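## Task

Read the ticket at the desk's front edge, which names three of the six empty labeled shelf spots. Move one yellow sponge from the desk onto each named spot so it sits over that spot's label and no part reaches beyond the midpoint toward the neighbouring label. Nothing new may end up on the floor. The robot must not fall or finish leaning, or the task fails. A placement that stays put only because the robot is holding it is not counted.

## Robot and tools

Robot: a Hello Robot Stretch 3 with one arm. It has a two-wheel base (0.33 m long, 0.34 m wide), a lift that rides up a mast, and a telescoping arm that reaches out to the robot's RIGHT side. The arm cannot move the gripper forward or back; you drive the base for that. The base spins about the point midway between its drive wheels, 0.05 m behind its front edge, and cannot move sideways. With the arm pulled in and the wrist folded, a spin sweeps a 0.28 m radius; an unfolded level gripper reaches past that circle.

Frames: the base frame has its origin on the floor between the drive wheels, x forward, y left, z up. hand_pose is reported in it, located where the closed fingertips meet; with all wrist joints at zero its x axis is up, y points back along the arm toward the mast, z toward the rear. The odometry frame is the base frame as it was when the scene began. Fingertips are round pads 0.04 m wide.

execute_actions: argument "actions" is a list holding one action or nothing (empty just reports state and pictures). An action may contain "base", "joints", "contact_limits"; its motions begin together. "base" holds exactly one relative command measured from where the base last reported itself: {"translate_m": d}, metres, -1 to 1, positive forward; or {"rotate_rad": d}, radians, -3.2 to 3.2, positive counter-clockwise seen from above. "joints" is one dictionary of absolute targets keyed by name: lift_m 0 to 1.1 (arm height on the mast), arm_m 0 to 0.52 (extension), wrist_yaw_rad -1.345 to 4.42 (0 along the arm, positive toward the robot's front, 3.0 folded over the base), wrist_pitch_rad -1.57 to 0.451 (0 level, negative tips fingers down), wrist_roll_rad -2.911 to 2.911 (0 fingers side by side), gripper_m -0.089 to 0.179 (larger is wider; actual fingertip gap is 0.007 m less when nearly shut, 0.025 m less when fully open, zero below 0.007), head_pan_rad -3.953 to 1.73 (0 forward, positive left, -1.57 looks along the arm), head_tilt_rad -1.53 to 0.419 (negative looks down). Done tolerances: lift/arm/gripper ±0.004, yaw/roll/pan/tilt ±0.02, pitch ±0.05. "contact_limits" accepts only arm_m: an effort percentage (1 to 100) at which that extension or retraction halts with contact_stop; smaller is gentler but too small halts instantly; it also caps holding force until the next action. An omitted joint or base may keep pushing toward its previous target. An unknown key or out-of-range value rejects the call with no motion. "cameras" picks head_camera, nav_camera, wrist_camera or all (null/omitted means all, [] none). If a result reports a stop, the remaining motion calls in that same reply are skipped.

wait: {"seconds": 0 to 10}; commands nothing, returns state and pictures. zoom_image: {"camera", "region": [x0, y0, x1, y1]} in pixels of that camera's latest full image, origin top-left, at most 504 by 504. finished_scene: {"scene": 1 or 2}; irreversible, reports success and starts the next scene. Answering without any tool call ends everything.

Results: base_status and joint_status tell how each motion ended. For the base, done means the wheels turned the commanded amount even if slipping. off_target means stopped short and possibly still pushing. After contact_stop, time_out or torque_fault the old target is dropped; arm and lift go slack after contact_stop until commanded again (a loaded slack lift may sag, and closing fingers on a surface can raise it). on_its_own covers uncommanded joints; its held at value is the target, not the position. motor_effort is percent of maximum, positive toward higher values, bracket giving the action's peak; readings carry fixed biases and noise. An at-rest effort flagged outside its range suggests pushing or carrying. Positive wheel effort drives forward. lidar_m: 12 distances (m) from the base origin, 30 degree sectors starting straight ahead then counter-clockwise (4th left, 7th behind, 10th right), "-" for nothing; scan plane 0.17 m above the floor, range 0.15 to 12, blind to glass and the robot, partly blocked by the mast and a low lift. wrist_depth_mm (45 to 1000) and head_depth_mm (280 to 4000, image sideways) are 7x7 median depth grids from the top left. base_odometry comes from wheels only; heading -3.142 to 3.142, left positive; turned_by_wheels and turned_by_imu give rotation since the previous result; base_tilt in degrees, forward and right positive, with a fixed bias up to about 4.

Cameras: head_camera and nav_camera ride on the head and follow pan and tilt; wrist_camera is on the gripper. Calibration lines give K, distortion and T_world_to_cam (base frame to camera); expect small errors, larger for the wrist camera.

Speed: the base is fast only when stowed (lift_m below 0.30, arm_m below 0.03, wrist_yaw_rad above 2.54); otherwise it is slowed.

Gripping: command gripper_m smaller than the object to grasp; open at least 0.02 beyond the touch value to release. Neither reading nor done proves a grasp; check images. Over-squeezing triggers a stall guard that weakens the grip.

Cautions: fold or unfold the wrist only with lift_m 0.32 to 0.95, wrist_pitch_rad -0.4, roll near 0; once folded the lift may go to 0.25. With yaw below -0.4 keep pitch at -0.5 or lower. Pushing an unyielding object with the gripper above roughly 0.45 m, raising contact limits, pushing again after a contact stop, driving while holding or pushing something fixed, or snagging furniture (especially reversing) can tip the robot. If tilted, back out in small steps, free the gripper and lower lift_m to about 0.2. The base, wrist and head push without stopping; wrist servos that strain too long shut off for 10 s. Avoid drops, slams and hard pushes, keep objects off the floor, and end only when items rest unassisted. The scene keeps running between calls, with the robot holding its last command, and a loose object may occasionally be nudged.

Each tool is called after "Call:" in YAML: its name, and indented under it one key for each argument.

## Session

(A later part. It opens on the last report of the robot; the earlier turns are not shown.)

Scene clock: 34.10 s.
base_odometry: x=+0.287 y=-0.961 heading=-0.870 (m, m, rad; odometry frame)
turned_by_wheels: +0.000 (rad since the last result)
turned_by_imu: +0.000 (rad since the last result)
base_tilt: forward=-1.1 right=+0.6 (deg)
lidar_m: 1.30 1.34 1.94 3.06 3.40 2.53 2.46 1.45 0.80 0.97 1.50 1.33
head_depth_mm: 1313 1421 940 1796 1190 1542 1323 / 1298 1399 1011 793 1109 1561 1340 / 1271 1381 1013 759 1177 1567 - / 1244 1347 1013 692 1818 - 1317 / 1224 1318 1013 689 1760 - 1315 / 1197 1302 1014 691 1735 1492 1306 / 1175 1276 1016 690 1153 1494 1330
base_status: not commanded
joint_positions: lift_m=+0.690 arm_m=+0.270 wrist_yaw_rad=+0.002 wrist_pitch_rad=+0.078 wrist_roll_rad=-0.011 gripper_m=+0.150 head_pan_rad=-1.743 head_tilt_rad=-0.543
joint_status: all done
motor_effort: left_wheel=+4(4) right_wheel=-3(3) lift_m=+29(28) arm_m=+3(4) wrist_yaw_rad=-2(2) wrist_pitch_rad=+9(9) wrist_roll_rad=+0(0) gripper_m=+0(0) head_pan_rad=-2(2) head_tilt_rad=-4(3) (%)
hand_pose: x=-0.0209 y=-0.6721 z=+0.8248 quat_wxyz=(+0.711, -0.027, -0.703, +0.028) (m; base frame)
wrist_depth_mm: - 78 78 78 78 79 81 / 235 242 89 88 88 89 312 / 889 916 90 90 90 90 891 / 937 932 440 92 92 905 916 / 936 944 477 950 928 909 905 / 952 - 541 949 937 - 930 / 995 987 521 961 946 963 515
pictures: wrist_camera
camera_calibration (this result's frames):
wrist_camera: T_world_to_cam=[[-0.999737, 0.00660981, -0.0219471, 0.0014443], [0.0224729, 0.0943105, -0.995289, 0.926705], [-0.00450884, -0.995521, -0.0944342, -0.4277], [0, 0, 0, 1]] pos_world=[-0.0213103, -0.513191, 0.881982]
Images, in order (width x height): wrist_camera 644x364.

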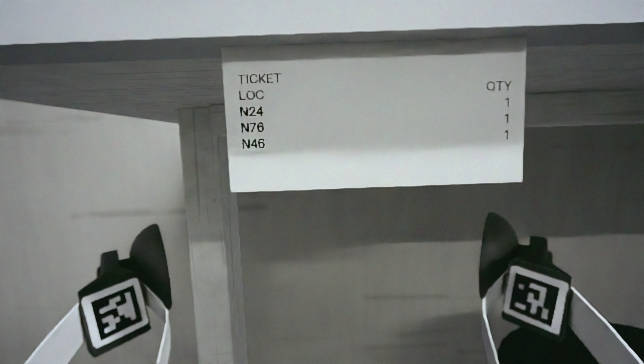

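Call:
execute_actions:
  actions:
    - {"joints":{"arm_m":0.1},"base":{"translate_m":-0.15}}
  cameras: []

Call:
execute_actions:
  actions:
    - {"base":{"translate_m":-0.34},"joints":{"lift_m":0.96,"wrist_pitch_rad":-0.3,"head_pan_rad":-1.57,"gripper_m":0.175}}

Scene clock: 38.30 s.
base_odometry: x=+0.190 y=-0.846 heading=-0.870 (m, m, rad; odometry frame)
turned_by_wheels: +0.000 (rad since the last result)
turned_by_imu: +0.002 (rad since the last result)
base_tilt: forward=-1.2 right=+0.6 (deg)
lidar_m: 1.45 1.54 2.16 3.06 3.20 2.37 2.31 1.35 0.87 0.76 1.00 1.49
head_depth_mm: 1320 1427 1008 1755 1911 1587 1326 / 1283 1381 882 796 1765 1527 1316 / 1265 1369 1011 796 1108 1540 1381 / 1234 1352 1013 736 1117 1527 1385 / 1217 1323 1012 731 1763 1582 - / 1185 1297 1016 692 1744 1576 1316 / 1174 1267 1016 688 1706 1543 1318
base_status: done
joint_positions: lift_m=+0.690 arm_m=+0.100 wrist_yaw_rad=+0.002 wrist_pitch_rad=+0.078 wrist_roll_rad=-0.011 gripper_m=+0.150 head_pan_rad=-1.743 head_tilt_rad=-0.543
joint_status: all done
motor_effort: left_wheel=+4(6) right_wheel=-3(8) lift_m=+29(29) arm_m=-1(3) wrist_yaw_rad=-1(2) wrist_pitch_rad=+9(9) wrist_roll_rad=+0(0) gripper_m=-1(1) head_pan_rad=-1(2) head_tilt_rad=-4(4) (%)
hand_pose: x=-0.0210 y=-0.5026 z=+0.8248 quat_wxyz=(+0.711, -0.027, -0.703, +0.028) (m; base frame)
wrist_depth_mm: - - - - 347 - - / 241 241 244 243 279 293 308 / - 254 566 569 569 609 - / - 651 - - - - - / - - - - - - - / - - - - - - - / - - - - 565 525 -
pictures: none
No camera images: the call's "cameras" was empty. Leave "cameras" out to get every camera's image.

Scene clock: 42.70 s.
base_odometry: x=-0.029 y=-0.586 heading=-0.870 (m, m, rad; odometry frame)
turned_by_wheels: +0.000 (rad since the last result)
turned_by_imu: +0.003 (rad since the last result)
base_tilt: forward=-1.1 right=+0.7 (deg)
lidar_m: 1.79 1.90 2.67 3.06 2.70 2.03 1.97 1.95 1.13 0.75 0.78 1.83
head_depth_mm: 1214 1328 1005 - - - 1320 / 1203 1326 1009 - - - 1320 / 1207 1310 1011 - - - 1321 / 1204 1298 1015 761 - - 1291 / 1203 1303 1019 722 1093 1495 1296 / 1196 1300 1019 724 1108 1506 1294 / 1195 1299 1021 705 1746 1572 1326
base_status: done
joint_positions: lift_m=+0.960 arm_m=+0.100 wrist_yaw_rad=+0.002 wrist_pitch_rad=-0.316 wrist_roll_rad=-0.011 gripper_m=+0.175 head_pan_rad=-1.577 head_tilt_rad=-0.543
joint_status: all done
motor_effort: left_wheel=+4(5) right_wheel=-3(8) lift_m=+37(38) arm_m=-1(1) wrist_yaw_rad=-2(2) wrist_pitch_rad=+7(8) wrist_roll_rad=+0(0) gripper_m=-1(83) head_pan_rad=+4(15) head_tilt_rad=-4(3) (%)
hand_pose: x=-0.0211 y=-0.4813 z=+0.9960 quat_wxyz=(+0.702, +0.113, -0.694, -0.110) (m; base frame)
wrist_depth_mm: 962 945 950 962 932 956 948 / 800 754 728 704 688 643 619 / 448 378 439 402 415 360 401 / 329 322 317 311 308 307 308 / 783 - - - - - - / - - 755 715 - - - / - - 646 646 - - -
pictures: head_camera (sideways: a quarter turn clockwise sets it upright), nav_camera (sideways: a quarter turn counterclockwise sets it upright), wrist_camera
camera_calibration (this result's frames):
head_camera: T_world_to_cam=[[0.0165986, 0.490602, -0.871226, 1.15029], [0.999243, -0.038797, -0.00280961, 0.00273944], [-0.0351793, -0.87052, -0.490875, 0.597512], [0, 0, 0, 1]] pos_world=[-0.000810574, -0.0440832, 1.29548]
nav_camera: T_world_to_cam=[[0.00935546, -0.467421, 0.883985, -1.10914], [-0.998218, 0.0477428, 0.0358092, 0.0138154], [-0.0589419, -0.882745, -0.466141, 0.57044], [0, 0, 0, 1]] pos_world=[0.0577901, -0.0155427, 1.24588]
wrist_camera: T_world_to_cam=[[-0.999746, 0.014841, -0.0169565, 0.00277827], [0.0219379, 0.469102, -0.882872, 1.14752], [-0.00514831, -0.883019, -0.469308, 0.205927], [0, 0, 0, 1]] pos_world=[-0.0213365, -0.356509, 1.10981]
Images, in order (width x height): head_camera 896x504, nav_camera 672x504, wrist_camera 644x364.

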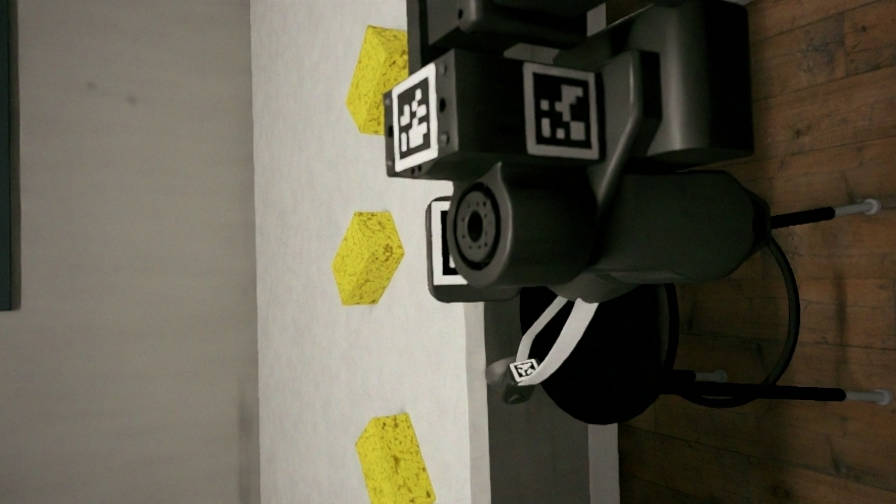

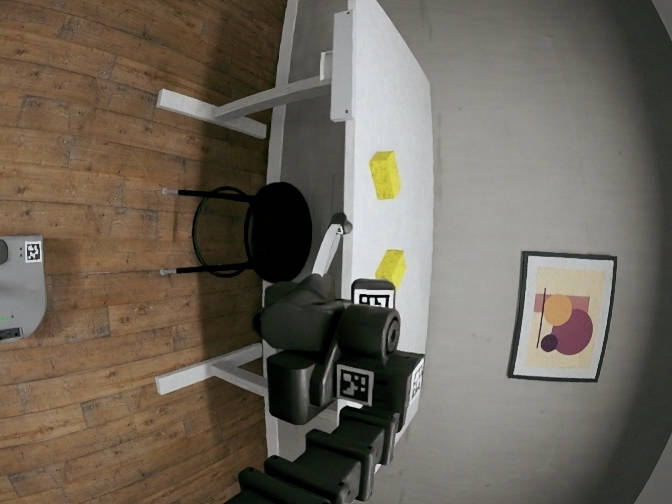

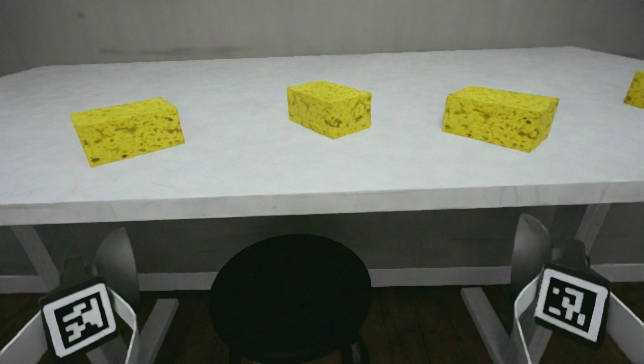

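Call:
execute_actions:
  actions:
    - {"base":{"translate_m":-0.14},"joints":{"lift_m":1.03,"wrist_yaw_rad":0.6,"arm_m":0.43,"gripper_m":0.15}}
  cameras: ["head_camera","wrist_camera"]

Scene clock: 47.20 s.
base_odometry: x=-0.119 y=-0.479 heading=-0.870 (m, m, rad; odometry frame)
turned_by_wheels: +0.000 (rad since the last result)
turned_by_imu: +0.002 (rad since the last result)
base_tilt: forward=-1.1 right=+0.7 (deg)
lidar_m: 1.93 2.04 2.87 3.07 2.50 1.88 1.83 1.91 1.06 0.75 0.82 1.98
head_depth_mm: 1211 1268 889 754 1284 1435 1287 / 1208 - 945 756 1767 1577 1316 / 1199 - 1009 722 1772 1581 1311 / 1201 - 951 748 1769 1581 1320 / 1196 1266 894 725 1137 1458 1289 / 1191 1298 987 722 1110 1505 1288 / 1186 1292 951 725 1114 1450 1290
base_status: done
joint_positions: lift_m=+1.030 arm_m=+0.430 wrist_yaw_rad=+0.598 wrist_pitch_rad=-0.317 wrist_roll_rad=-0.011 gripper_m=+0.150 head_pan_rad=-1.577 head_tilt_rad=-0.543
joint_status: all done
motor_effort: left_wheel=+4(4) right_wheel=-3(7) lift_m=+37(39) arm_m=+3(2) wrist_yaw_rad=+3(6) wrist_pitch_rad=+7(6) wrist_roll_rad=+0(0) gripper_m=+1(83) head_pan_rad=+3(3) head_tilt_rad=-3(3) (%)
hand_pose: x=+0.1113 y=-0.7698 z=+1.0658 quat_wxyz=(+0.704, +0.312, -0.630, +0.100) (m; base frame)
wrist_depth_mm: - - 992 801 699 614 539 / - - 979 857 745 636 574 / 670 651 627 618 602 597 565 / 480 470 459 448 441 439 424 / 296 362 358 353 349 357 339 / 257 - 297 240 277 - 279 / 259 246 251 203 229 241 238
pictures: head_camera (sideways: a quarter turn clockwise sets it upright), wrist_camera
camera_calibration (this result's frames):
head_camera: T_world_to_cam=[[0.0165191, 0.490605, -0.871226, 1.15029], [0.999249, -0.0386349, -0.00280961, 0.00273941], [-0.0350382, -0.870525, -0.490875, 0.597511], [0, 0, 0, 1]] pos_world=[-0.000803427, -0.0440844, 1.29548]
wrist_camera: T_world_to_cam=[[-0.835641, -0.549015, -0.0169404, -0.311708], [-0.24571, 0.401217, -0.882412, 1.31863], [0.491254, -0.733217, -0.470172, 0.0455283], [0, 0, 0, 1]] pos_world=[0.04116, -0.666808, 1.1797]
Images, in order (width x height): head_camera 896x504, wrist_camera 644x364.

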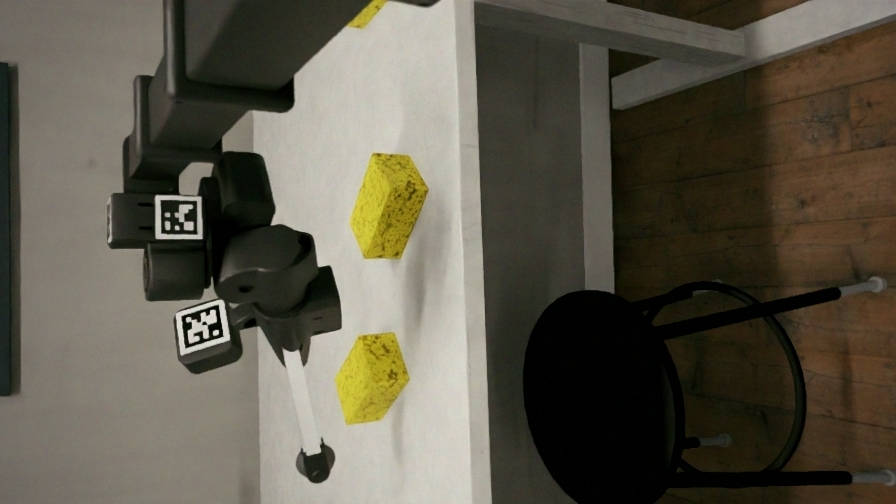

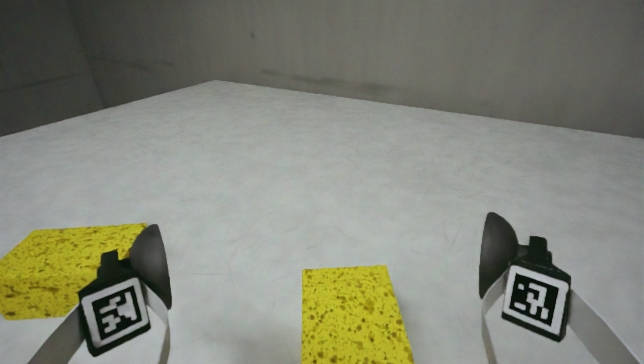

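Call:
execute_actions:
  actions:
    - {"base":{"translate_m":-0.015},"joints":{"lift_m":0.955,"arm_m":0.44}}
  cameras: ["head_camera","wrist_camera"]

Call:
execute_actions:
  actions:
    - {"joints":{"gripper_m":0.02}}
  cameras: ["wrist_camera"]

Call:
execute_actions:
  actions:
    - {"joints":{"lift_m":1.02}}
  cameras: ["wrist_camera"]

Scene clock: 49.40 s.
base_odometry: x=-0.129 y=-0.468 heading=-0.869 (m, m, rad; odometry frame)
turned_by_wheels: +0.000 (rad since the last result)
turned_by_imu: +0.001 (rad since the last result)
base_tilt: forward=-1.1 right=+0.6 (deg)
lidar_m: 1.95 2.07 2.90 3.07 2.48 1.86 1.81 1.90 1.05 0.75 0.83 1.98
head_depth_mm: 1211 1320 1081 - 1775 1450 1286 / 1206 1308 - 794 1770 1570 1319 / 1206 1294 868 720 1769 1573 1321 / 1192 1285 - 721 1776 1569 1325 / 1192 1303 - 723 1150 1465 1288 / 1197 1295 1054 724 1107 1487 1289 / 1190 1290 1016 724 1114 1103 1269
base_status: done
joint_positions: lift_m=+0.955 arm_m=+0.440 wrist_yaw_rad=+0.598 wrist_pitch_rad=-0.317 wrist_roll_rad=-0.011 gripper_m=+0.150 head_pan_rad=-1.577 head_tilt_rad=-0.543
joint_status: all done
motor_effort: left_wheel=+3(5) right_wheel=-2(8) lift_m=+29(29) arm_m=+3(4) wrist_yaw_rad=+2(2) wrist_pitch_rad=+7(7) wrist_roll_rad=+0(0) gripper_m=+0(0) head_pan_rad=+3(3) head_tilt_rad=-3(3) (%)
hand_pose: x=+0.1113 y=-0.7798 z=+0.9911 quat_wxyz=(+0.704, +0.312, -0.630, +0.100) (m; base frame)
wrist_depth_mm: - - 969 800 681 603 535 / - 727 690 668 634 600 539 / 446 433 421 415 402 392 379 / 238 309 304 206 292 286 280 / 231 248 229 162 231 236 224 / 200 - 189 133 184 - 186 / - 161 160 133 156 160 158
pictures: head_camera (sideways: a quarter turn clockwise sets it upright), wrist_camera
camera_calibration (this result's frames):
head_camera: T_world_to_cam=[[0.0165192, 0.490605, -0.871226, 1.15029], [0.999249, -0.0386352, -0.00280961, 0.00273941], [-0.0350384, -0.870525, -0.490875, 0.597512], [0, 0, 0, 1]] pos_world=[-0.000803438, -0.0440844, 1.29548]
wrist_camera: T_world_to_cam=[[-0.835641, -0.549015, -0.0169403, -0.318464], [-0.24571, 0.401217, -0.882412, 1.25672], [0.491254, -0.733217, -0.470172, 0.0030704], [0, 0, 0, 1]] pos_world=[0.04116, -0.676809, 1.105]
Images, in order (width x height): head_camera 896x504, wrist_camera 644x364.

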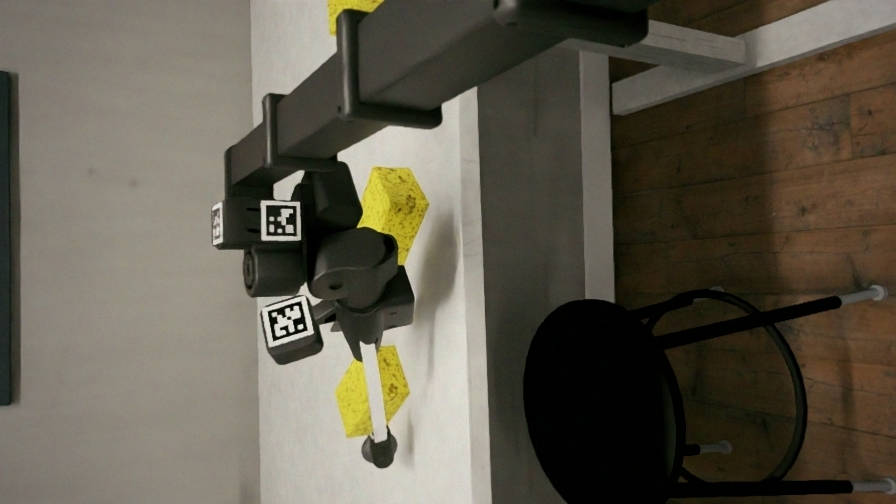

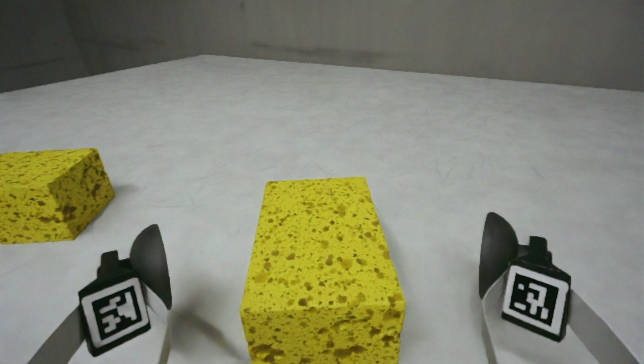

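Scene clock: 51.20 s.
base_odometry: x=-0.129 y=-0.468 heading=-0.869 (m, m, rad; odometry frame)
turned_by_wheels: +0.000 (rad since the last result)
turned_by_imu: +0.000 (rad since the last result)
base_tilt: forward=-1.1 right=+0.6 (deg)
lidar_m: 1.95 2.06 2.90 3.06 2.48 1.86 1.81 1.89 1.05 0.75 0.83 1.99
head_depth_mm: 1217 1320 1081 - 1767 1434 1289 / 1197 1313 - 798 1775 1564 1327 / 1206 1290 866 718 1776 1567 1318 / 1196 1291 - 723 1775 1568 1320 / 1199 1303 - 724 1152 1456 1295 / 1183 1293 1090 724 1114 1500 1289 / 1191 1291 1018 722 1120 1101 1271
base_status: not commanded
joint_positions: lift_m=+0.955 arm_m=+0.440 wrist_yaw_rad=+0.598 wrist_pitch_rad=-0.317 wrist_roll_rad=-0.011 gripper_m=+0.021 head_pan_rad=-1.577 head_tilt_rad=-0.543
joint_status: all done
motor_effort: left_wheel=+3(4) right_wheel=-3(3) lift_m=+29(29) arm_m=+3(3) wrist_yaw_rad=+3(2) wrist_pitch_rad=+7(7) wrist_roll_rad=+0(0) gripper_m=-15(91) head_pan_rad=+3(2) head_tilt_rad=-3(4) (%)
hand_pose: x=+0.1113 y=-0.7798 z=+0.9911 quat_wxyz=(+0.704, +0.312, -0.630, +0.100) (m; base frame)
wrist_depth_mm: - - 955 809 693 603 521 / - 722 706 663 643 594 540 / 443 433 422 413 405 390 384 / 238 309 303 204 292 288 282 / 234 240 240 162 233 227 223 / 199 198 - 134 132 189 185 / 168 167 156 131 152 159 158
pictures: wrist_camera
camera_calibration (this result's frames):
wrist_camera: T_world_to_cam=[[-0.835642, -0.549013, -0.0169411, -0.318462], [-0.245674, 0.401166, -0.882445, 1.25673], [0.49127, -0.733246, -0.47011, 0.00298567], [0, 0, 0, 1]] pos_world=[0.0411593, -0.676808, 1.105]
Images, in order (width x height): wrist_camera 644x364.

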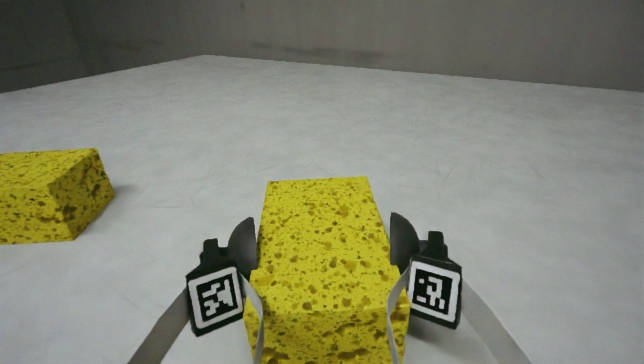

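Scene clock: 52.63 s.
base_odometry: x=-0.129 y=-0.468 heading=-0.869 (m, m, rad; odometry frame)
turned_by_wheels: +0.000 (rad since the last result)
turned_by_imu: +0.000 (rad since the last result)
base_tilt: forward=-1.1 right=+0.7 (deg)
lidar_m: 1.94 2.06 2.90 3.09 2.48 1.86 1.81 1.90 1.05 0.75 0.83 1.99
head_depth_mm: 1216 1281 - 755 1269 1448 1287 / 1209 - 948 754 1776 1562 1315 / 1196 - 977 720 1749 1581 1311 / 1198 - 892 735 1776 1578 1327 / 1201 1268 895 723 1156 1463 1289 / 1198 1291 843 724 1114 1496 1291 / 1189 1299 1015 724 1120 1107 1269
base_status: not commanded
joint_positions: lift_m=+1.020 arm_m=+0.440 wrist_yaw_rad=+0.598 wrist_pitch_rad=-0.318 wrist_roll_rad=-0.011 gripper_m=+0.021 head_pan_rad=-1.577 head_tilt_rad=-0.543
joint_status: all done
motor_effort: left_wheel=+3(3) right_wheel=-3(3) lift_m=+37(40) arm_m=+3(3) wrist_yaw_rad=+2(2) wrist_pitch_rad=+7(7) wrist_roll_rad=+0(0) gripper_m=-16(16) head_pan_rad=+3(3) head_tilt_rad=-2(2) (%)
hand_pose: x=+0.1113 y=-0.7797 z=+1.0555 quat_wxyz=(+0.704, +0.312, -0.630, +0.100) (m; base frame)
wrist_depth_mm: - - 970 801 698 610 533 / - - 970 840 737 641 558 / 644 619 611 598 576 559 544 / 454 443 436 204 421 416 401 / 276 330 343 162 335 326 324 / 256 277 - 134 133 271 265 / 242 240 224 131 218 229 228
pictures: wrist_camera
camera_calibration (this result's frames):
wrist_camera: T_world_to_cam=[[-0.835653, -0.548997, -0.0169198, -0.317382], [-0.246325, 0.40212, -0.88183, 1.31365], [0.490926, -0.732736, -0.471265, 0.0350298], [0, 0, 0, 1]] pos_world=[0.0411677, -0.676821, 1.16956]
Images, in order (width x height): wrist_camera 644x364.

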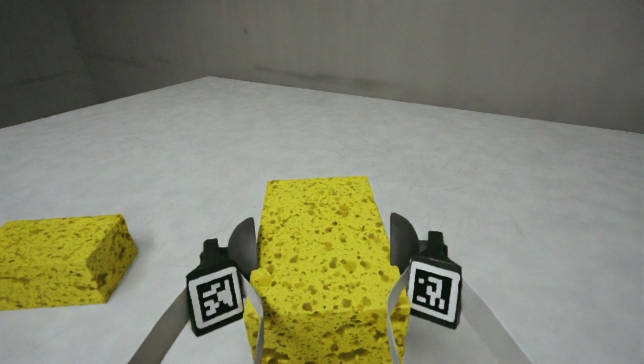

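Call:
execute_actions:
  actions:
    - {"joints":{"arm_m":0.12,"wrist_yaw_rad":1.5}}
  cameras: []

Call:
execute_actions:
  actions:
    - {"base":{"rotate_rad":1.45},"joints":{"arm_m":0,"lift_m":0.7,"head_pan_rad":0,"head_tilt_rad":-0.35}}
  cameras: []

Call:
execute_actions:
  actions:
    - {"base":{"translate_m":0.4},"joints":{"wrist_yaw_rad":2.62,"lift_m":0.29}}
  cameras: ["wrist_camera"]

Call:
execute_actions:
  actions:
    - {"base":{"translate_m":1.0},"joints":{"head_pan_rad":0.75,"head_tilt_rad":-0.45}}
  cameras: ["head_camera"]

Call:
zoom_image:
  camera: "head_camera"
  region: [300,0,600,504]

Call:
execute_actions:
  actions:
    - {"joints":{"head_pan_rad":0}}
  cameras: ["head_camera"]

Call:
zoom_image:
  camera: "head_camera"
  region: [300,0,600,504]

Scene clock: 58.33 s.
base_odometry: x=-0.129 y=-0.468 heading=-0.869 (m, m, rad; odometry frame)
turned_by_wheels: +0.000 (rad since the last result)
turned_by_imu: +0.001 (rad since the last result)
base_tilt: forward=-1.1 right=+0.6 (deg)
lidar_m: 1.95 2.06 2.90 3.09 2.48 1.86 1.81 1.90 1.05 0.75 0.83 1.99
head_depth_mm: 1207 1304 - 739 1275 1436 1286 / 1206 1292 - 1643 1768 1570 1319 / 1197 1288 - - 1799 1557 1316 / 1198 1311 - - 1789 1582 1316 / 1196 1294 1011 720 - 1495 1293 / 1186 1302 1022 739 - 1497 1298 / 1194 1298 1025 - - 1106 1274
base_status: not commanded
joint_positions: lift_m=+1.020 arm_m=+0.120 wrist_yaw_rad=+1.498 wrist_pitch_rad=-0.318 wrist_roll_rad=-0.011 gripper_m=+0.021 head_pan_rad=-1.577 head_tilt_rad=-0.543
joint_status: all done
motor_effort: left_wheel=+3(4) right_wheel=-3(3) lift_m=+37(37) arm_m=-1(2) wrist_yaw_rad=+1(5) wrist_pitch_rad=+7(7) wrist_roll_rad=+0(0) gripper_m=-17(15) head_pan_rad=+2(2) head_tilt_rad=-4(3) (%)
hand_pose: x=+0.2139 y=-0.2824 z=+1.0555 quat_wxyz=(+0.590, +0.555, -0.431, +0.396) (m; base frame)
wrist_depth_mm: - - - - - - - / - - - - - - 849 / - - - - - 591 552 / - - - 204 - - 430 / - - - 161 - - 912 / - - - 134 133 - - / - - - 131 - - -
pictures: none
No camera images: the call's "cameras" was empty. Leave "cameras" out to get every camera's image.

Scene clock: 62.07 s.
base_odometry: x=-0.129 y=-0.468 heading=+0.580 (m, m, rad; odometry frame)
turned_by_wheels: +1.450 (rad since the last result)
turned_by_imu: +1.463 (rad since the last result)
base_tilt: forward=-1.1 right=+0.7 (deg)
lidar_m: 3.08 2.81 1.93 1.81 1.85 1.05 0.75 0.83 1.23 1.95 1.97 2.58
head_depth_mm: 3107 3290 3462 3574 2544 1877 1513 / 3067 3270 3494 3612 2569 1890 1521 / 2951 3157 3299 3358 2571 1903 1516 / 2945 3089 3225 3400 2558 1905 1523 / 2909 3073 3247 3400 2561 1904 1529 / 2934 3082 3280 3426 2569 1923 1521 / 2840 3016 3155 3338 2597 1905 1536
base_status: done
joint_positions: lift_m=+0.700 arm_m=+0.000 wrist_yaw_rad=+1.498 wrist_pitch_rad=-0.319 wrist_roll_rad=-0.011 gripper_m=+0.021 head_pan_rad=-0.007 head_tilt_rad=-0.359
joint_status: all done
motor_effort: left_wheel=-3(9) right_wheel=+3(7) lift_m=+29(27) arm_m=-1(4) wrist_yaw_rad=+2(2) wrist_pitch_rad=+7(8) wrist_roll_rad=+0(0) gripper_m=-16(16) head_pan_rad=+3(32) head_tilt_rad=+5(20) (%)
hand_pose: x=+0.2138 y=-0.1623 z=+0.7357 quat_wxyz=(+0.590, +0.556, -0.431, +0.396) (m; base frame)
wrist_depth_mm: - - - - - - - / - - - - - - - / - - - - - - - / - - - 204 - - - / - - - 161 - - - / - - - 134 132 - - / 972 962 902 131 876 908 913
pictures: none
No camera images: the call's "cameras" was empty. Leave "cameras" out to get every camera's image.

Scene clock: 67.50 s.
base_odometry: x=+0.206 y=-0.249 heading=+0.580 (m, m, rad; odometry frame)
turned_by_wheels: +0.000 (rad since the last result)
turned_by_imu: +0.000 (rad since the last result)
base_tilt: forward=-1.1 right=+0.6 (deg)
lidar_m: 2.66 2.73 1.96 1.84 1.88 1.46 1.15 1.19 2.04 1.90 1.97 2.54
head_depth_mm: 2787 2900 3099 3266 2547 1902 1522 / 2626 2798 2988 3172 2554 1883 1514 / 2594 2775 2921 3104 2550 1909 1519 / 2587 2683 2878 3082 2588 1930 1517 / 2529 2692 2802 3067 2551 1905 1527 / 2565 2700 2848 3001 2593 1910 1539 / 2533 2649 2792 2934 2574 1917 1527
base_status: done
joint_positions: lift_m=+0.290 arm_m=+0.000 wrist_yaw_rad=+2.617 wrist_pitch_rad=-0.319 wrist_roll_rad=-0.011 gripper_m=+0.021 head_pan_rad=-0.007 head_tilt_rad=-0.358
joint_status: all done
motor_effort: left_wheel=-3(11) right_wheel=+3(9) lift_m=+29(32) arm_m=-1(1) wrist_yaw_rad=+3(3) wrist_pitch_rad=+8(8) wrist_roll_rad=+0(0) gripper_m=-16(15) head_pan_rad=+3(3) head_tilt_rad=+4(4) (%)
hand_pose: x=+0.0968 y=+0.0588 z=+0.3256 quat_wxyz=(+0.290, +0.700, -0.071, +0.649) (m; base frame)
wrist_depth_mm: - - - - - - - / - - - - - - - / - - - - - - - / 907 901 924 204 844 855 847 / 710 705 708 161 673 671 652 / 589 579 - 134 133 558 547 / 497 490 476 131 452 469 472
pictures: wrist_camera
camera_calibration (this result's frames):
wrist_camera: T_world_to_cam=[[0.857037, -0.514979, -0.0168973, -0.0472984], [-0.256019, -0.397154, -0.881319, 0.376976], [0.447149, 0.759648, -0.47222, 0.229348], [0, 0, 0, 1]] pos_world=[0.0344969, -0.0488636, 0.43974]
Images, in order (width x height): wrist_camera 644x364.

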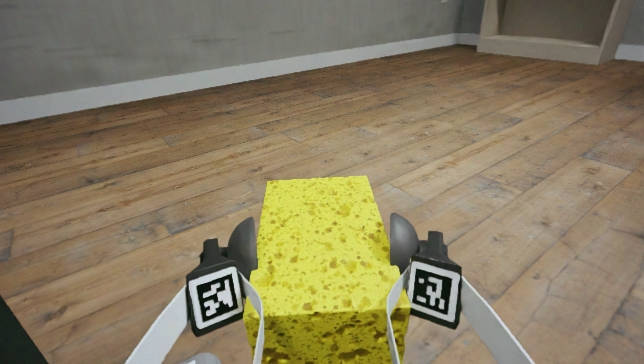

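Scene clock: 72.60 s.
base_odometry: x=+1.042 y=+0.300 heading=+0.580 (m, m, rad; odometry frame)
turned_by_wheels: +0.000 (rad since the last result)
turned_by_imu: -0.003 (rad since the last result)
base_tilt: forward=-1.1 right=+0.6 (deg)
lidar_m: 1.92 1.81 2.06 1.93 1.96 2.53 2.15 2.44 1.97 1.84 1.79 1.84
head_depth_mm: 1711 1814 1941 2058 2123 1721 1405 / 1806 1908 1909 2121 2144 1714 1416 / 1913 1982 2131 2257 2161 1722 1416 / 2012 2146 2282 2444 2216 1736 1413 / 2168 2279 2312 2503 2241 1729 1424 / 2270 2437 2583 2716 2233 1730 1431 / 2133 2226 2348 2471 2221 1741 1419
base_status: done
joint_positions: lift_m=+0.290 arm_m=+0.000 wrist_yaw_rad=+2.617 wrist_pitch_rad=-0.319 wrist_roll_rad=-0.011 gripper_m=+0.021 head_pan_rad=+0.743 head_tilt_rad=-0.445
joint_status: all done
motor_effort: left_wheel=-2(9) right_wheel=+1(10) lift_m=+29(29) arm_m=-1(1) wrist_yaw_rad=+3(3) wrist_pitch_rad=+8(8) wrist_roll_rad=+0(0) gripper_m=-16(16) head_pan_rad=+3(28) head_tilt_rad=-2(12) (%)
hand_pose: x=+0.0967 y=+0.0588 z=+0.3255 quat_wxyz=(+0.290, +0.700, -0.070, +0.649) (m; base frame)
wrist_depth_mm: - - - - - - - / - - - - - - - / - - - - - - - / 924 892 870 205 873 859 832 / 718 705 696 162 701 667 667 / 590 588 - 134 132 554 551 / 494 487 477 131 451 470 467
pictures: head_camera (sideways: a quarter turn clockwise sets it upright)
camera_calibration (this result's frames):
head_camera: T_world_to_cam=[[-0.305611, -0.262399, -0.915286, 1.20973], [-0.652113, 0.758121, 0.000396313, 0.00863915], [0.693794, 0.596991, -0.402805, 0.478465], [0, 0, 0, 1]] pos_world=[0.0433858, 0.0252441, 1.29998]
Images, in order (width x height): head_camera 896x504.

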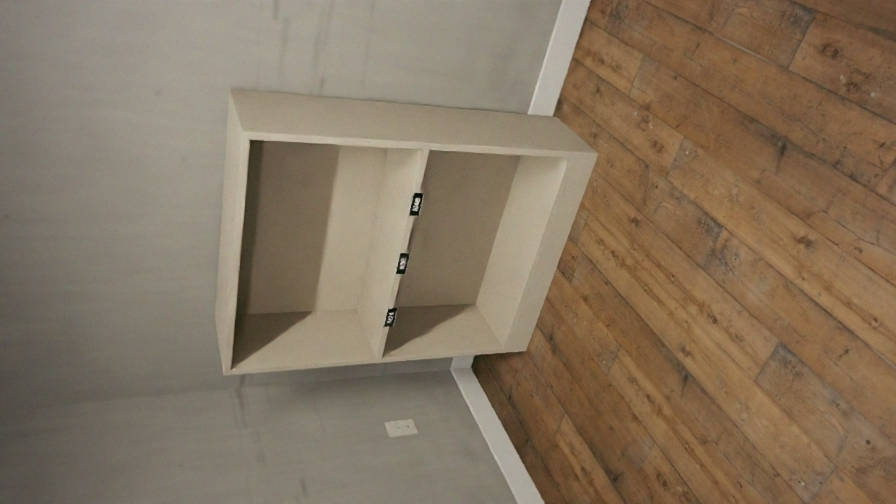

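Region (300, 0, 600, 504) of head_camera's 896x504 image, scaled by 1.000; it fills the left 300 columns of this view, and the rest is white.

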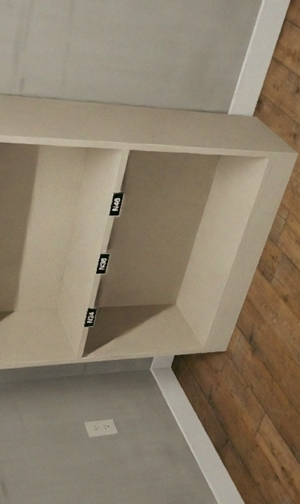

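Scene clock: 73.57 s.
base_odometry: x=+1.042 y=+0.300 heading=+0.580 (m, m, rad; odometry frame)
turned_by_wheels: +0.000 (rad since the last result)
turned_by_imu: +0.000 (rad since the last result)
base_tilt: forward=-1.1 right=+0.6 (deg)
lidar_m: 1.66 1.81 2.05 1.93 1.96 2.54 2.15 2.44 1.97 1.84 1.79 1.84
head_depth_mm: 1681 1742 1889 2027 2111 1734 1410 / 1679 1795 1970 2056 2060 1728 1414 / 1665 1767 1952 2049 2043 1731 1403 / 1644 1756 1910 2015 2074 1734 1421 / 1631 1723 1878 2024 2130 1738 1405 / 1656 1765 1902 2061 2144 1738 1424 / 1628 1747 1872 2001 2121 1758 1422
base_status: not commanded
joint_positions: lift_m=+0.290 arm_m=+0.000 wrist_yaw_rad=+2.617 wrist_pitch_rad=-0.319 wrist_roll_rad=-0.011 gripper_m=+0.021 head_pan_rad=+0.007 head_tilt_rad=-0.445
joint_status: all done
motor_effort: left_wheel=-3(2) right_wheel=+2(2) lift_m=+29(29) arm_m=-1(1) wrist_yaw_rad=+3(4) wrist_pitch_rad=+8(8) wrist_roll_rad=+0(0) gripper_m=-16(16) head_pan_rad=-2(28) head_tilt_rad=-3(3) (%)
hand_pose: x=+0.0967 y=+0.0588 z=+0.3255 quat_wxyz=(+0.290, +0.700, -0.070, +0.649) (m; base frame)
wrist_depth_mm: - - - - - - - / - - - - - - - / - - - - - - - / 940 916 896 203 864 852 837 / 707 718 704 161 685 683 666 / 591 582 - 134 132 557 549 / 497 497 472 131 448 469 466
pictures: head_camera (sideways: a quarter turn clockwise sets it upright)
camera_calibration (this result's frames):
head_camera: T_world_to_cam=[[-0.402666, 0.0105618, -0.915286, 1.21033], [0.0253204, 0.999679, 0.000396314, 0.00450679], [0.914997, -0.0230158, -0.402804, 0.477116], [0, 0, 0, 1]] pos_world=[0.0506838, -0.00630735, 1.29998]
Images, in order (width x height): head_camera 896x504.

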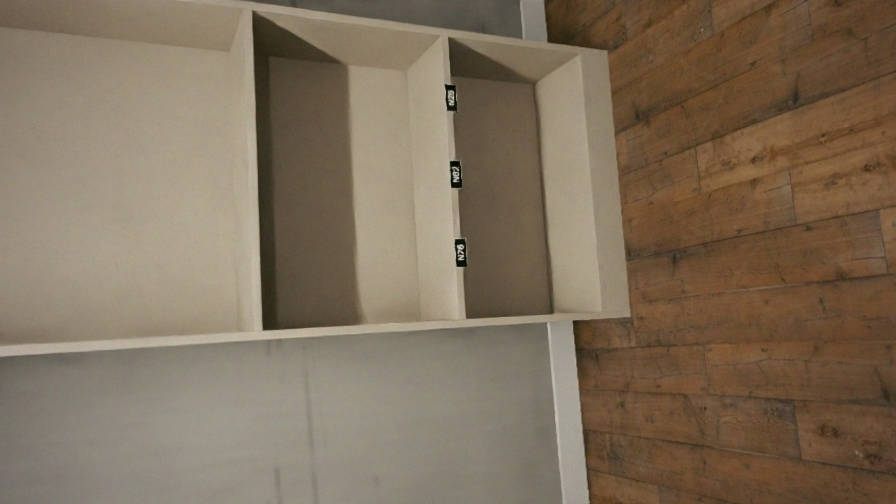

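Region (300, 0, 600, 504) of head_camera's 896x504 image, scaled by 1.000; it fills the left 300 columns of this view, and the rest is white.

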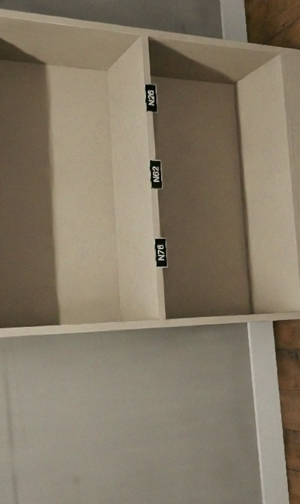

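Call:
execute_actions:
  actions:
    - {"base":{"translate_m":1.0}}
  cameras: []

Call:
execute_actions:
  actions:
    - {"base":{"rotate_rad":1.55},"joints":{"lift_m":0.4,"head_pan_rad":-1.57,"head_tilt_rad":-0.75}}
  cameras: []

Call:
execute_actions:
  actions:
    - {"joints":{"lift_m":0.63,"wrist_yaw_rad":0,"arm_m":0.1}}
  cameras: ["head_camera","wrist_camera"]

Scene clock: 80.10 s.
base_odometry: x=+1.878 y=+0.848 heading=+0.580 (m, m, rad; odometry frame)
turned_by_wheels: +0.000 (rad since the last result)
turned_by_imu: -0.002 (rad since the last result)
base_tilt: forward=-1.1 right=+0.7 (deg)
lidar_m: 0.65 0.98 1.06 2.02 2.06 2.65 3.15 2.73 1.87 1.34 1.35 0.97
head_depth_mm: 793 853 894 1002 1102 998 1275 / 783 843 884 986 1078 996 1274 / 775 831 874 973 1062 1003 1236 / 763 821 865 957 1049 998 1233 / 758 810 850 945 1031 1008 903 / 731 770 700 708 914 1135 1287 / 759 822 888 954 1040 1139 1262
base_status: done
joint_positions: lift_m=+0.290 arm_m=+0.000 wrist_yaw_rad=+2.617 wrist_pitch_rad=-0.319 wrist_roll_rad=-0.011 gripper_m=+0.021 head_pan_rad=+0.007 head_tilt_rad=-0.445
joint_status: not commanded
motor_effort: left_wheel=-2(10) right_wheel=+1(11) lift_m=+29(29) arm_m=-1(1) wrist_yaw_rad=+3(3) wrist_pitch_rad=+8(8) wrist_roll_rad=+0(0) gripper_m=-15(16) head_pan_rad=-2(1) head_tilt_rad=-3(2) (%)
hand_pose: x=+0.0967 y=+0.0589 z=+0.3255 quat_wxyz=(+0.290, +0.700, -0.070, +0.649) (m; base frame)
wrist_depth_mm: - - - - - 828 696 / - - - - - 880 726 / - - - - - 933 762 / 940 909 903 204 879 858 767 / 714 700 706 161 683 660 544 / 592 583 - 134 133 552 528 / 500 487 472 131 450 468 468
pictures: none
No camera images: the call's "cameras" was empty. Leave "cameras" out to get every camera's image.

Scene clock: 83.30 s.
base_odometry: x=+1.878 y=+0.848 heading=+2.130 (m, m, rad; odometry frame)
turned_by_wheels: +1.550 (rad since the last result)
turned_by_imu: +1.563 (rad since the last result)
base_tilt: forward=-1.1 right=+0.6 (deg)
lidar_m: 1.75 2.05 2.60 3.17 2.79 1.89 1.35 1.35 0.97 0.65 0.97 1.06
head_depth_mm: 798 929 1068 1117 1425 1312 1197 / 797 701 1043 1118 1412 1315 1198 / 786 700 1027 1117 1399 1296 1199 / 777 699 1008 1101 1379 1295 1199 / 764 701 990 1081 1002 1286 1203 / 749 623 924 1109 1398 1372 1197 / 768 883 1002 1164 1363 1369 1189
base_status: done
joint_positions: lift_m=+0.400 arm_m=+0.000 wrist_yaw_rad=+2.617 wrist_pitch_rad=-0.320 wrist_roll_rad=-0.011 gripper_m=+0.021 head_pan_rad=-1.563 head_tilt_rad=-0.741
joint_status: all done
motor_effort: left_wheel=-3(12) right_wheel=+2(9) lift_m=+37(41) arm_m=-1(1) wrist_yaw_rad=+3(3) wrist_pitch_rad=+8(8) wrist_roll_rad=+0(0) gripper_m=-16(16) head_pan_rad=-2(32) head_tilt_rad=-4(26) (%)
hand_pose: x=+0.0967 y=+0.0588 z=+0.4351 quat_wxyz=(+0.290, +0.700, -0.070, +0.649) (m; base frame)
wrist_depth_mm: - - - - - - - / - - - - - - - / - - - - - - - / - - - 204 - - - / 914 893 892 161 850 837 837 / 727 733 - 134 133 698 677 / 617 617 576 130 566 593 582
pictures: none
No camera images: the call's "cameras" was empty. Leave "cameras" out to get every camera's image.

Scene clock: 86.23 s.
base_odometry: x=+1.878 y=+0.848 heading=+2.130 (m, m, rad; odometry frame)
turned_by_wheels: +0.000 (rad since the last result)
turned_by_imu: +0.001 (rad since the last result)
base_tilt: forward=-1.1 right=+0.6 (deg)
lidar_m: 1.74 2.05 2.60 3.16 2.79 1.89 1.35 1.35 0.97 0.65 0.97 1.06
head_depth_mm: 799 930 1072 1124 1429 1324 1211 / 793 700 1049 1124 1408 1319 - / 786 703 1029 1117 1407 1323 - / 777 701 1010 1093 949 - 1154 / 766 698 997 1088 999 1282 1190 / 744 623 926 1104 1394 1368 1195 / 766 887 1005 1162 1369 1359 1187
base_status: not commanded
joint_positions: lift_m=+0.630 arm_m=+0.100 wrist_yaw_rad=+0.003 wrist_pitch_rad=-0.320 wrist_roll_rad=-0.011 gripper_m=+0.021 head_pan_rad=-1.563 head_tilt_rad=-0.741
joint_status: all done
motor_effort: left_wheel=-3(3) right_wheel=+2(3) lift_m=+37(36) arm_m=+3(4) wrist_yaw_rad=-4(6) wrist_pitch_rad=+8(8) wrist_roll_rad=+0(0) gripper_m=-16(15) head_pan_rad=-2(1) head_tilt_rad=-3(5) (%)
hand_pose: x=-0.0208 y=-0.4804 z=+0.6651 quat_wxyz=(+0.702, +0.115, -0.694, -0.111) (m; base frame)
wrist_depth_mm: 494 283 491 509 530 546 562 / 530 333 524 542 570 584 606 / 570 565 558 583 588 592 590 / 615 628 439 204 446 443 433 / 667 685 360 161 383 769 693 / 727 767 - 134 133 835 732 / 791 790 463 131 706 730 708
pictures: head_camera (sideways: a quarter turn clockwise sets it upright), wrist_camera
camera_calibration (this result's frames):
head_camera: T_world_to_cam=[[0.00840519, 0.652155, -0.758039, 1.00278], [0.999683, -0.0234832, -0.00911848, 0.0109487], [-0.0237478, -0.757722, -0.652145, 0.807252], [0, 0, 0, 1]] pos_world=[-0.000203232, -0.0420359, 1.28669]
wrist_camera: T_world_to_cam=[[-0.999767, 0.0134342, -0.0168895, -0.00322074], [0.0212338, 0.47258, -0.881032, 0.85537], [-0.00385432, -0.881185, -0.472755, 0.0546004], [0, 0, 0, 1]] pos_world=[-0.0211723, -0.356075, 0.779366]
Images, in order (width x height): head_camera 896x504, wrist_camera 644x364.

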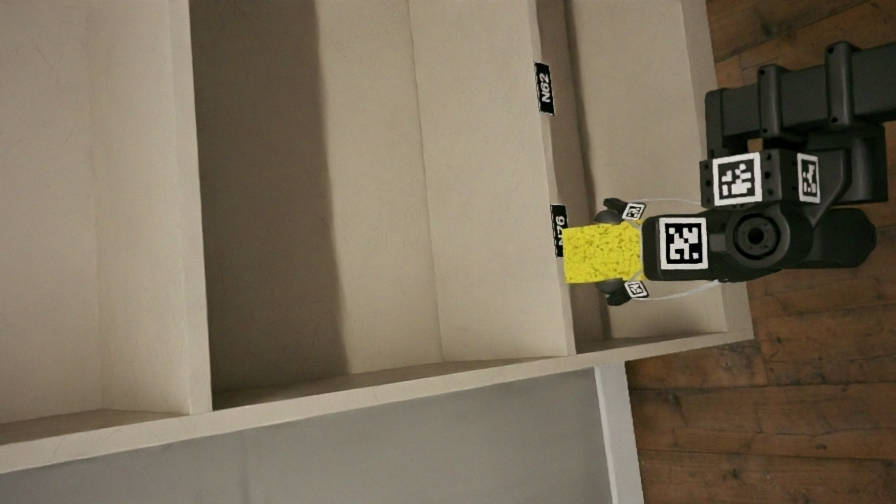

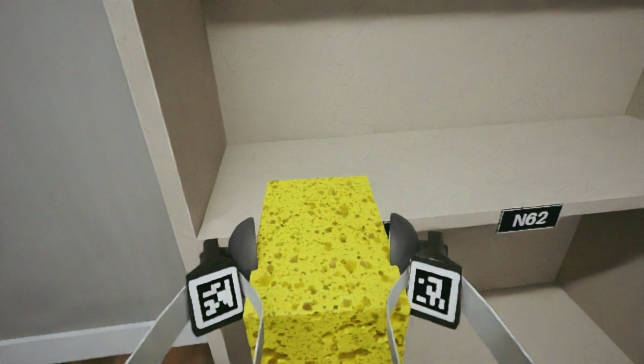

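Call:
execute_actions:
  actions:
    - {"base":{"translate_m":-0.02},"joints":{"lift_m":0.59,"arm_m":0.37}}
  cameras: []

Call:
execute_actions:
  actions:
    - {"joints":{"lift_m":0.565}}
  cameras: ["head_camera","wrist_camera"]

Scene clock: 90.20 s.
base_odometry: x=+1.889 y=+0.831 heading=+2.130 (m, m, rad; odometry frame)
turned_by_wheels: +0.000 (rad since the last result)
turned_by_imu: +0.001 (rad since the last result)
base_tilt: forward=-1.1 right=+0.6 (deg)
lidar_m: 1.77 2.06 2.63 3.16 2.76 1.87 1.33 1.33 0.95 0.66 0.97 1.08
head_depth_mm: 797 930 1071 1113 1448 1323 1195 / 793 700 1047 1113 1407 1310 - / 788 700 1032 1123 1373 1298 1194 / 774 699 1009 1117 1399 1292 1195 / 767 700 993 1089 1336 1291 1190 / 755 656 923 1032 1356 1367 1194 / 594 855 1006 1168 1377 1377 1194
base_status: done
joint_positions: lift_m=+0.590 arm_m=+0.370 wrist_yaw_rad=+0.002 wrist_pitch_rad=-0.320 wrist_roll_rad=-0.011 gripper_m=+0.021 head_pan_rad=-1.563 head_tilt_rad=-0.741
joint_status: all done
motor_effort: left_wheel=-3(11) right_wheel=+3(4) lift_m=+29(29) arm_m=+3(1) wrist_yaw_rad=-2(4) wrist_pitch_rad=+8(8) wrist_roll_rad=+0(0) gripper_m=-14(16) head_pan_rad=-3(2) head_tilt_rad=-5(4) (%)
hand_pose: x=-0.0210 y=-0.7504 z=+0.6254 quat_wxyz=(+0.702, +0.114, -0.694, -0.112) (m; base frame)
wrist_depth_mm: 233 253 260 268 276 286 296 / 228 269 278 290 298 308 319 / 225 287 301 311 319 332 347 / 220 306 323 204 345 354 349 / 215 288 299 162 289 285 282 / 211 246 - 134 132 235 233 / 201 209 194 131 189 199 198
pictures: none
No camera images: the call's "cameras" was empty. Leave "cameras" out to get every camera's image.

Scene clock: 91.20 s.
base_odometry: x=+1.889 y=+0.831 heading=+2.130 (m, m, rad; odometry frame)
turned_by_wheels: +0.000 (rad since the last result)
turned_by_imu: +0.000 (rad since the last result)
base_tilt: forward=-1.1 right=+0.7 (deg)
lidar_m: 1.77 2.07 2.62 3.13 2.76 1.86 1.32 1.33 0.96 0.66 0.97 1.08
head_depth_mm: 798 933 1073 1122 1433 1313 1194 / 798 700 1051 1120 1412 1320 - / 789 701 1031 1113 - 1299 1193 / 778 698 1012 1119 1403 1292 1193 / 769 699 997 1086 1335 1293 1192 / 757 660 923 1022 1367 1375 1197 / 596 855 1001 1165 1371 1370 1194
base_status: not commanded
joint_positions: lift_m=+0.565 arm_m=+0.370 wrist_yaw_rad=+0.002 wrist_pitch_rad=-0.320 wrist_roll_rad=-0.011 gripper_m=+0.021 head_pan_rad=-1.563 head_tilt_rad=-0.741
joint_status: all done
motor_effort: left_wheel=-3(3) right_wheel=+3(2) lift_m=+29(28) arm_m=+3(3) wrist_yaw_rad=-3(2) wrist_pitch_rad=+8(8) wrist_roll_rad=+0(0) gripper_m=-15(16) head_pan_rad=-2(2) head_tilt_rad=-5(4) (%)
hand_pose: x=-0.0210 y=-0.7504 z=+0.6004 quat_wxyz=(+0.702, +0.114, -0.694, -0.112) (m; base frame)
wrist_depth_mm: 234 251 261 269 277 284 295 / 230 269 279 288 297 309 320 / 224 288 300 311 320 336 348 / 219 305 314 204 317 310 304 / 215 259 257 161 249 245 243 / 201 213 - 134 132 203 200 / 182 180 169 131 164 173 171
pictures: head_camera (sideways: a quarter turn clockwise sets it upright), wrist_camera
camera_calibration (this result's frames):
head_camera: T_world_to_cam=[[0.00844181, 0.652155, -0.758039, 1.00278], [0.999681, -0.0235393, -0.00911848, 0.0109487], [-0.0237904, -0.757721, -0.652145, 0.807252], [0, 0, 0, 1]] pos_world=[-0.000205592, -0.0420355, 1.28669]
wrist_camera: T_world_to_cam=[[-0.99975, 0.0146668, -0.0168894, -0.0000513739], [0.0218164, 0.472556, -0.881031, 0.92597], [-0.00494071, -0.881179, -0.472758, -0.213918], [0, 0, 0, 1]] pos_world=[-0.0213096, -0.626072, 0.714676]
Images, in order (width x height): head_camera 896x504, wrist_camera 644x364.

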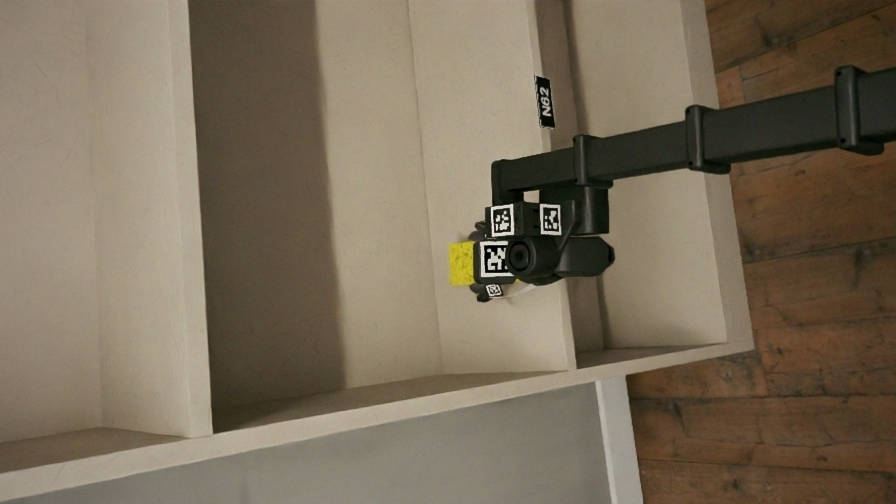

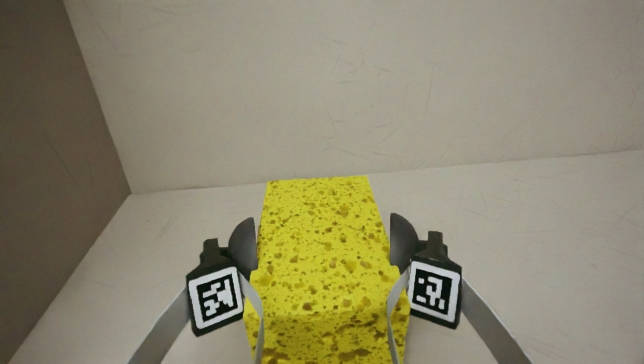

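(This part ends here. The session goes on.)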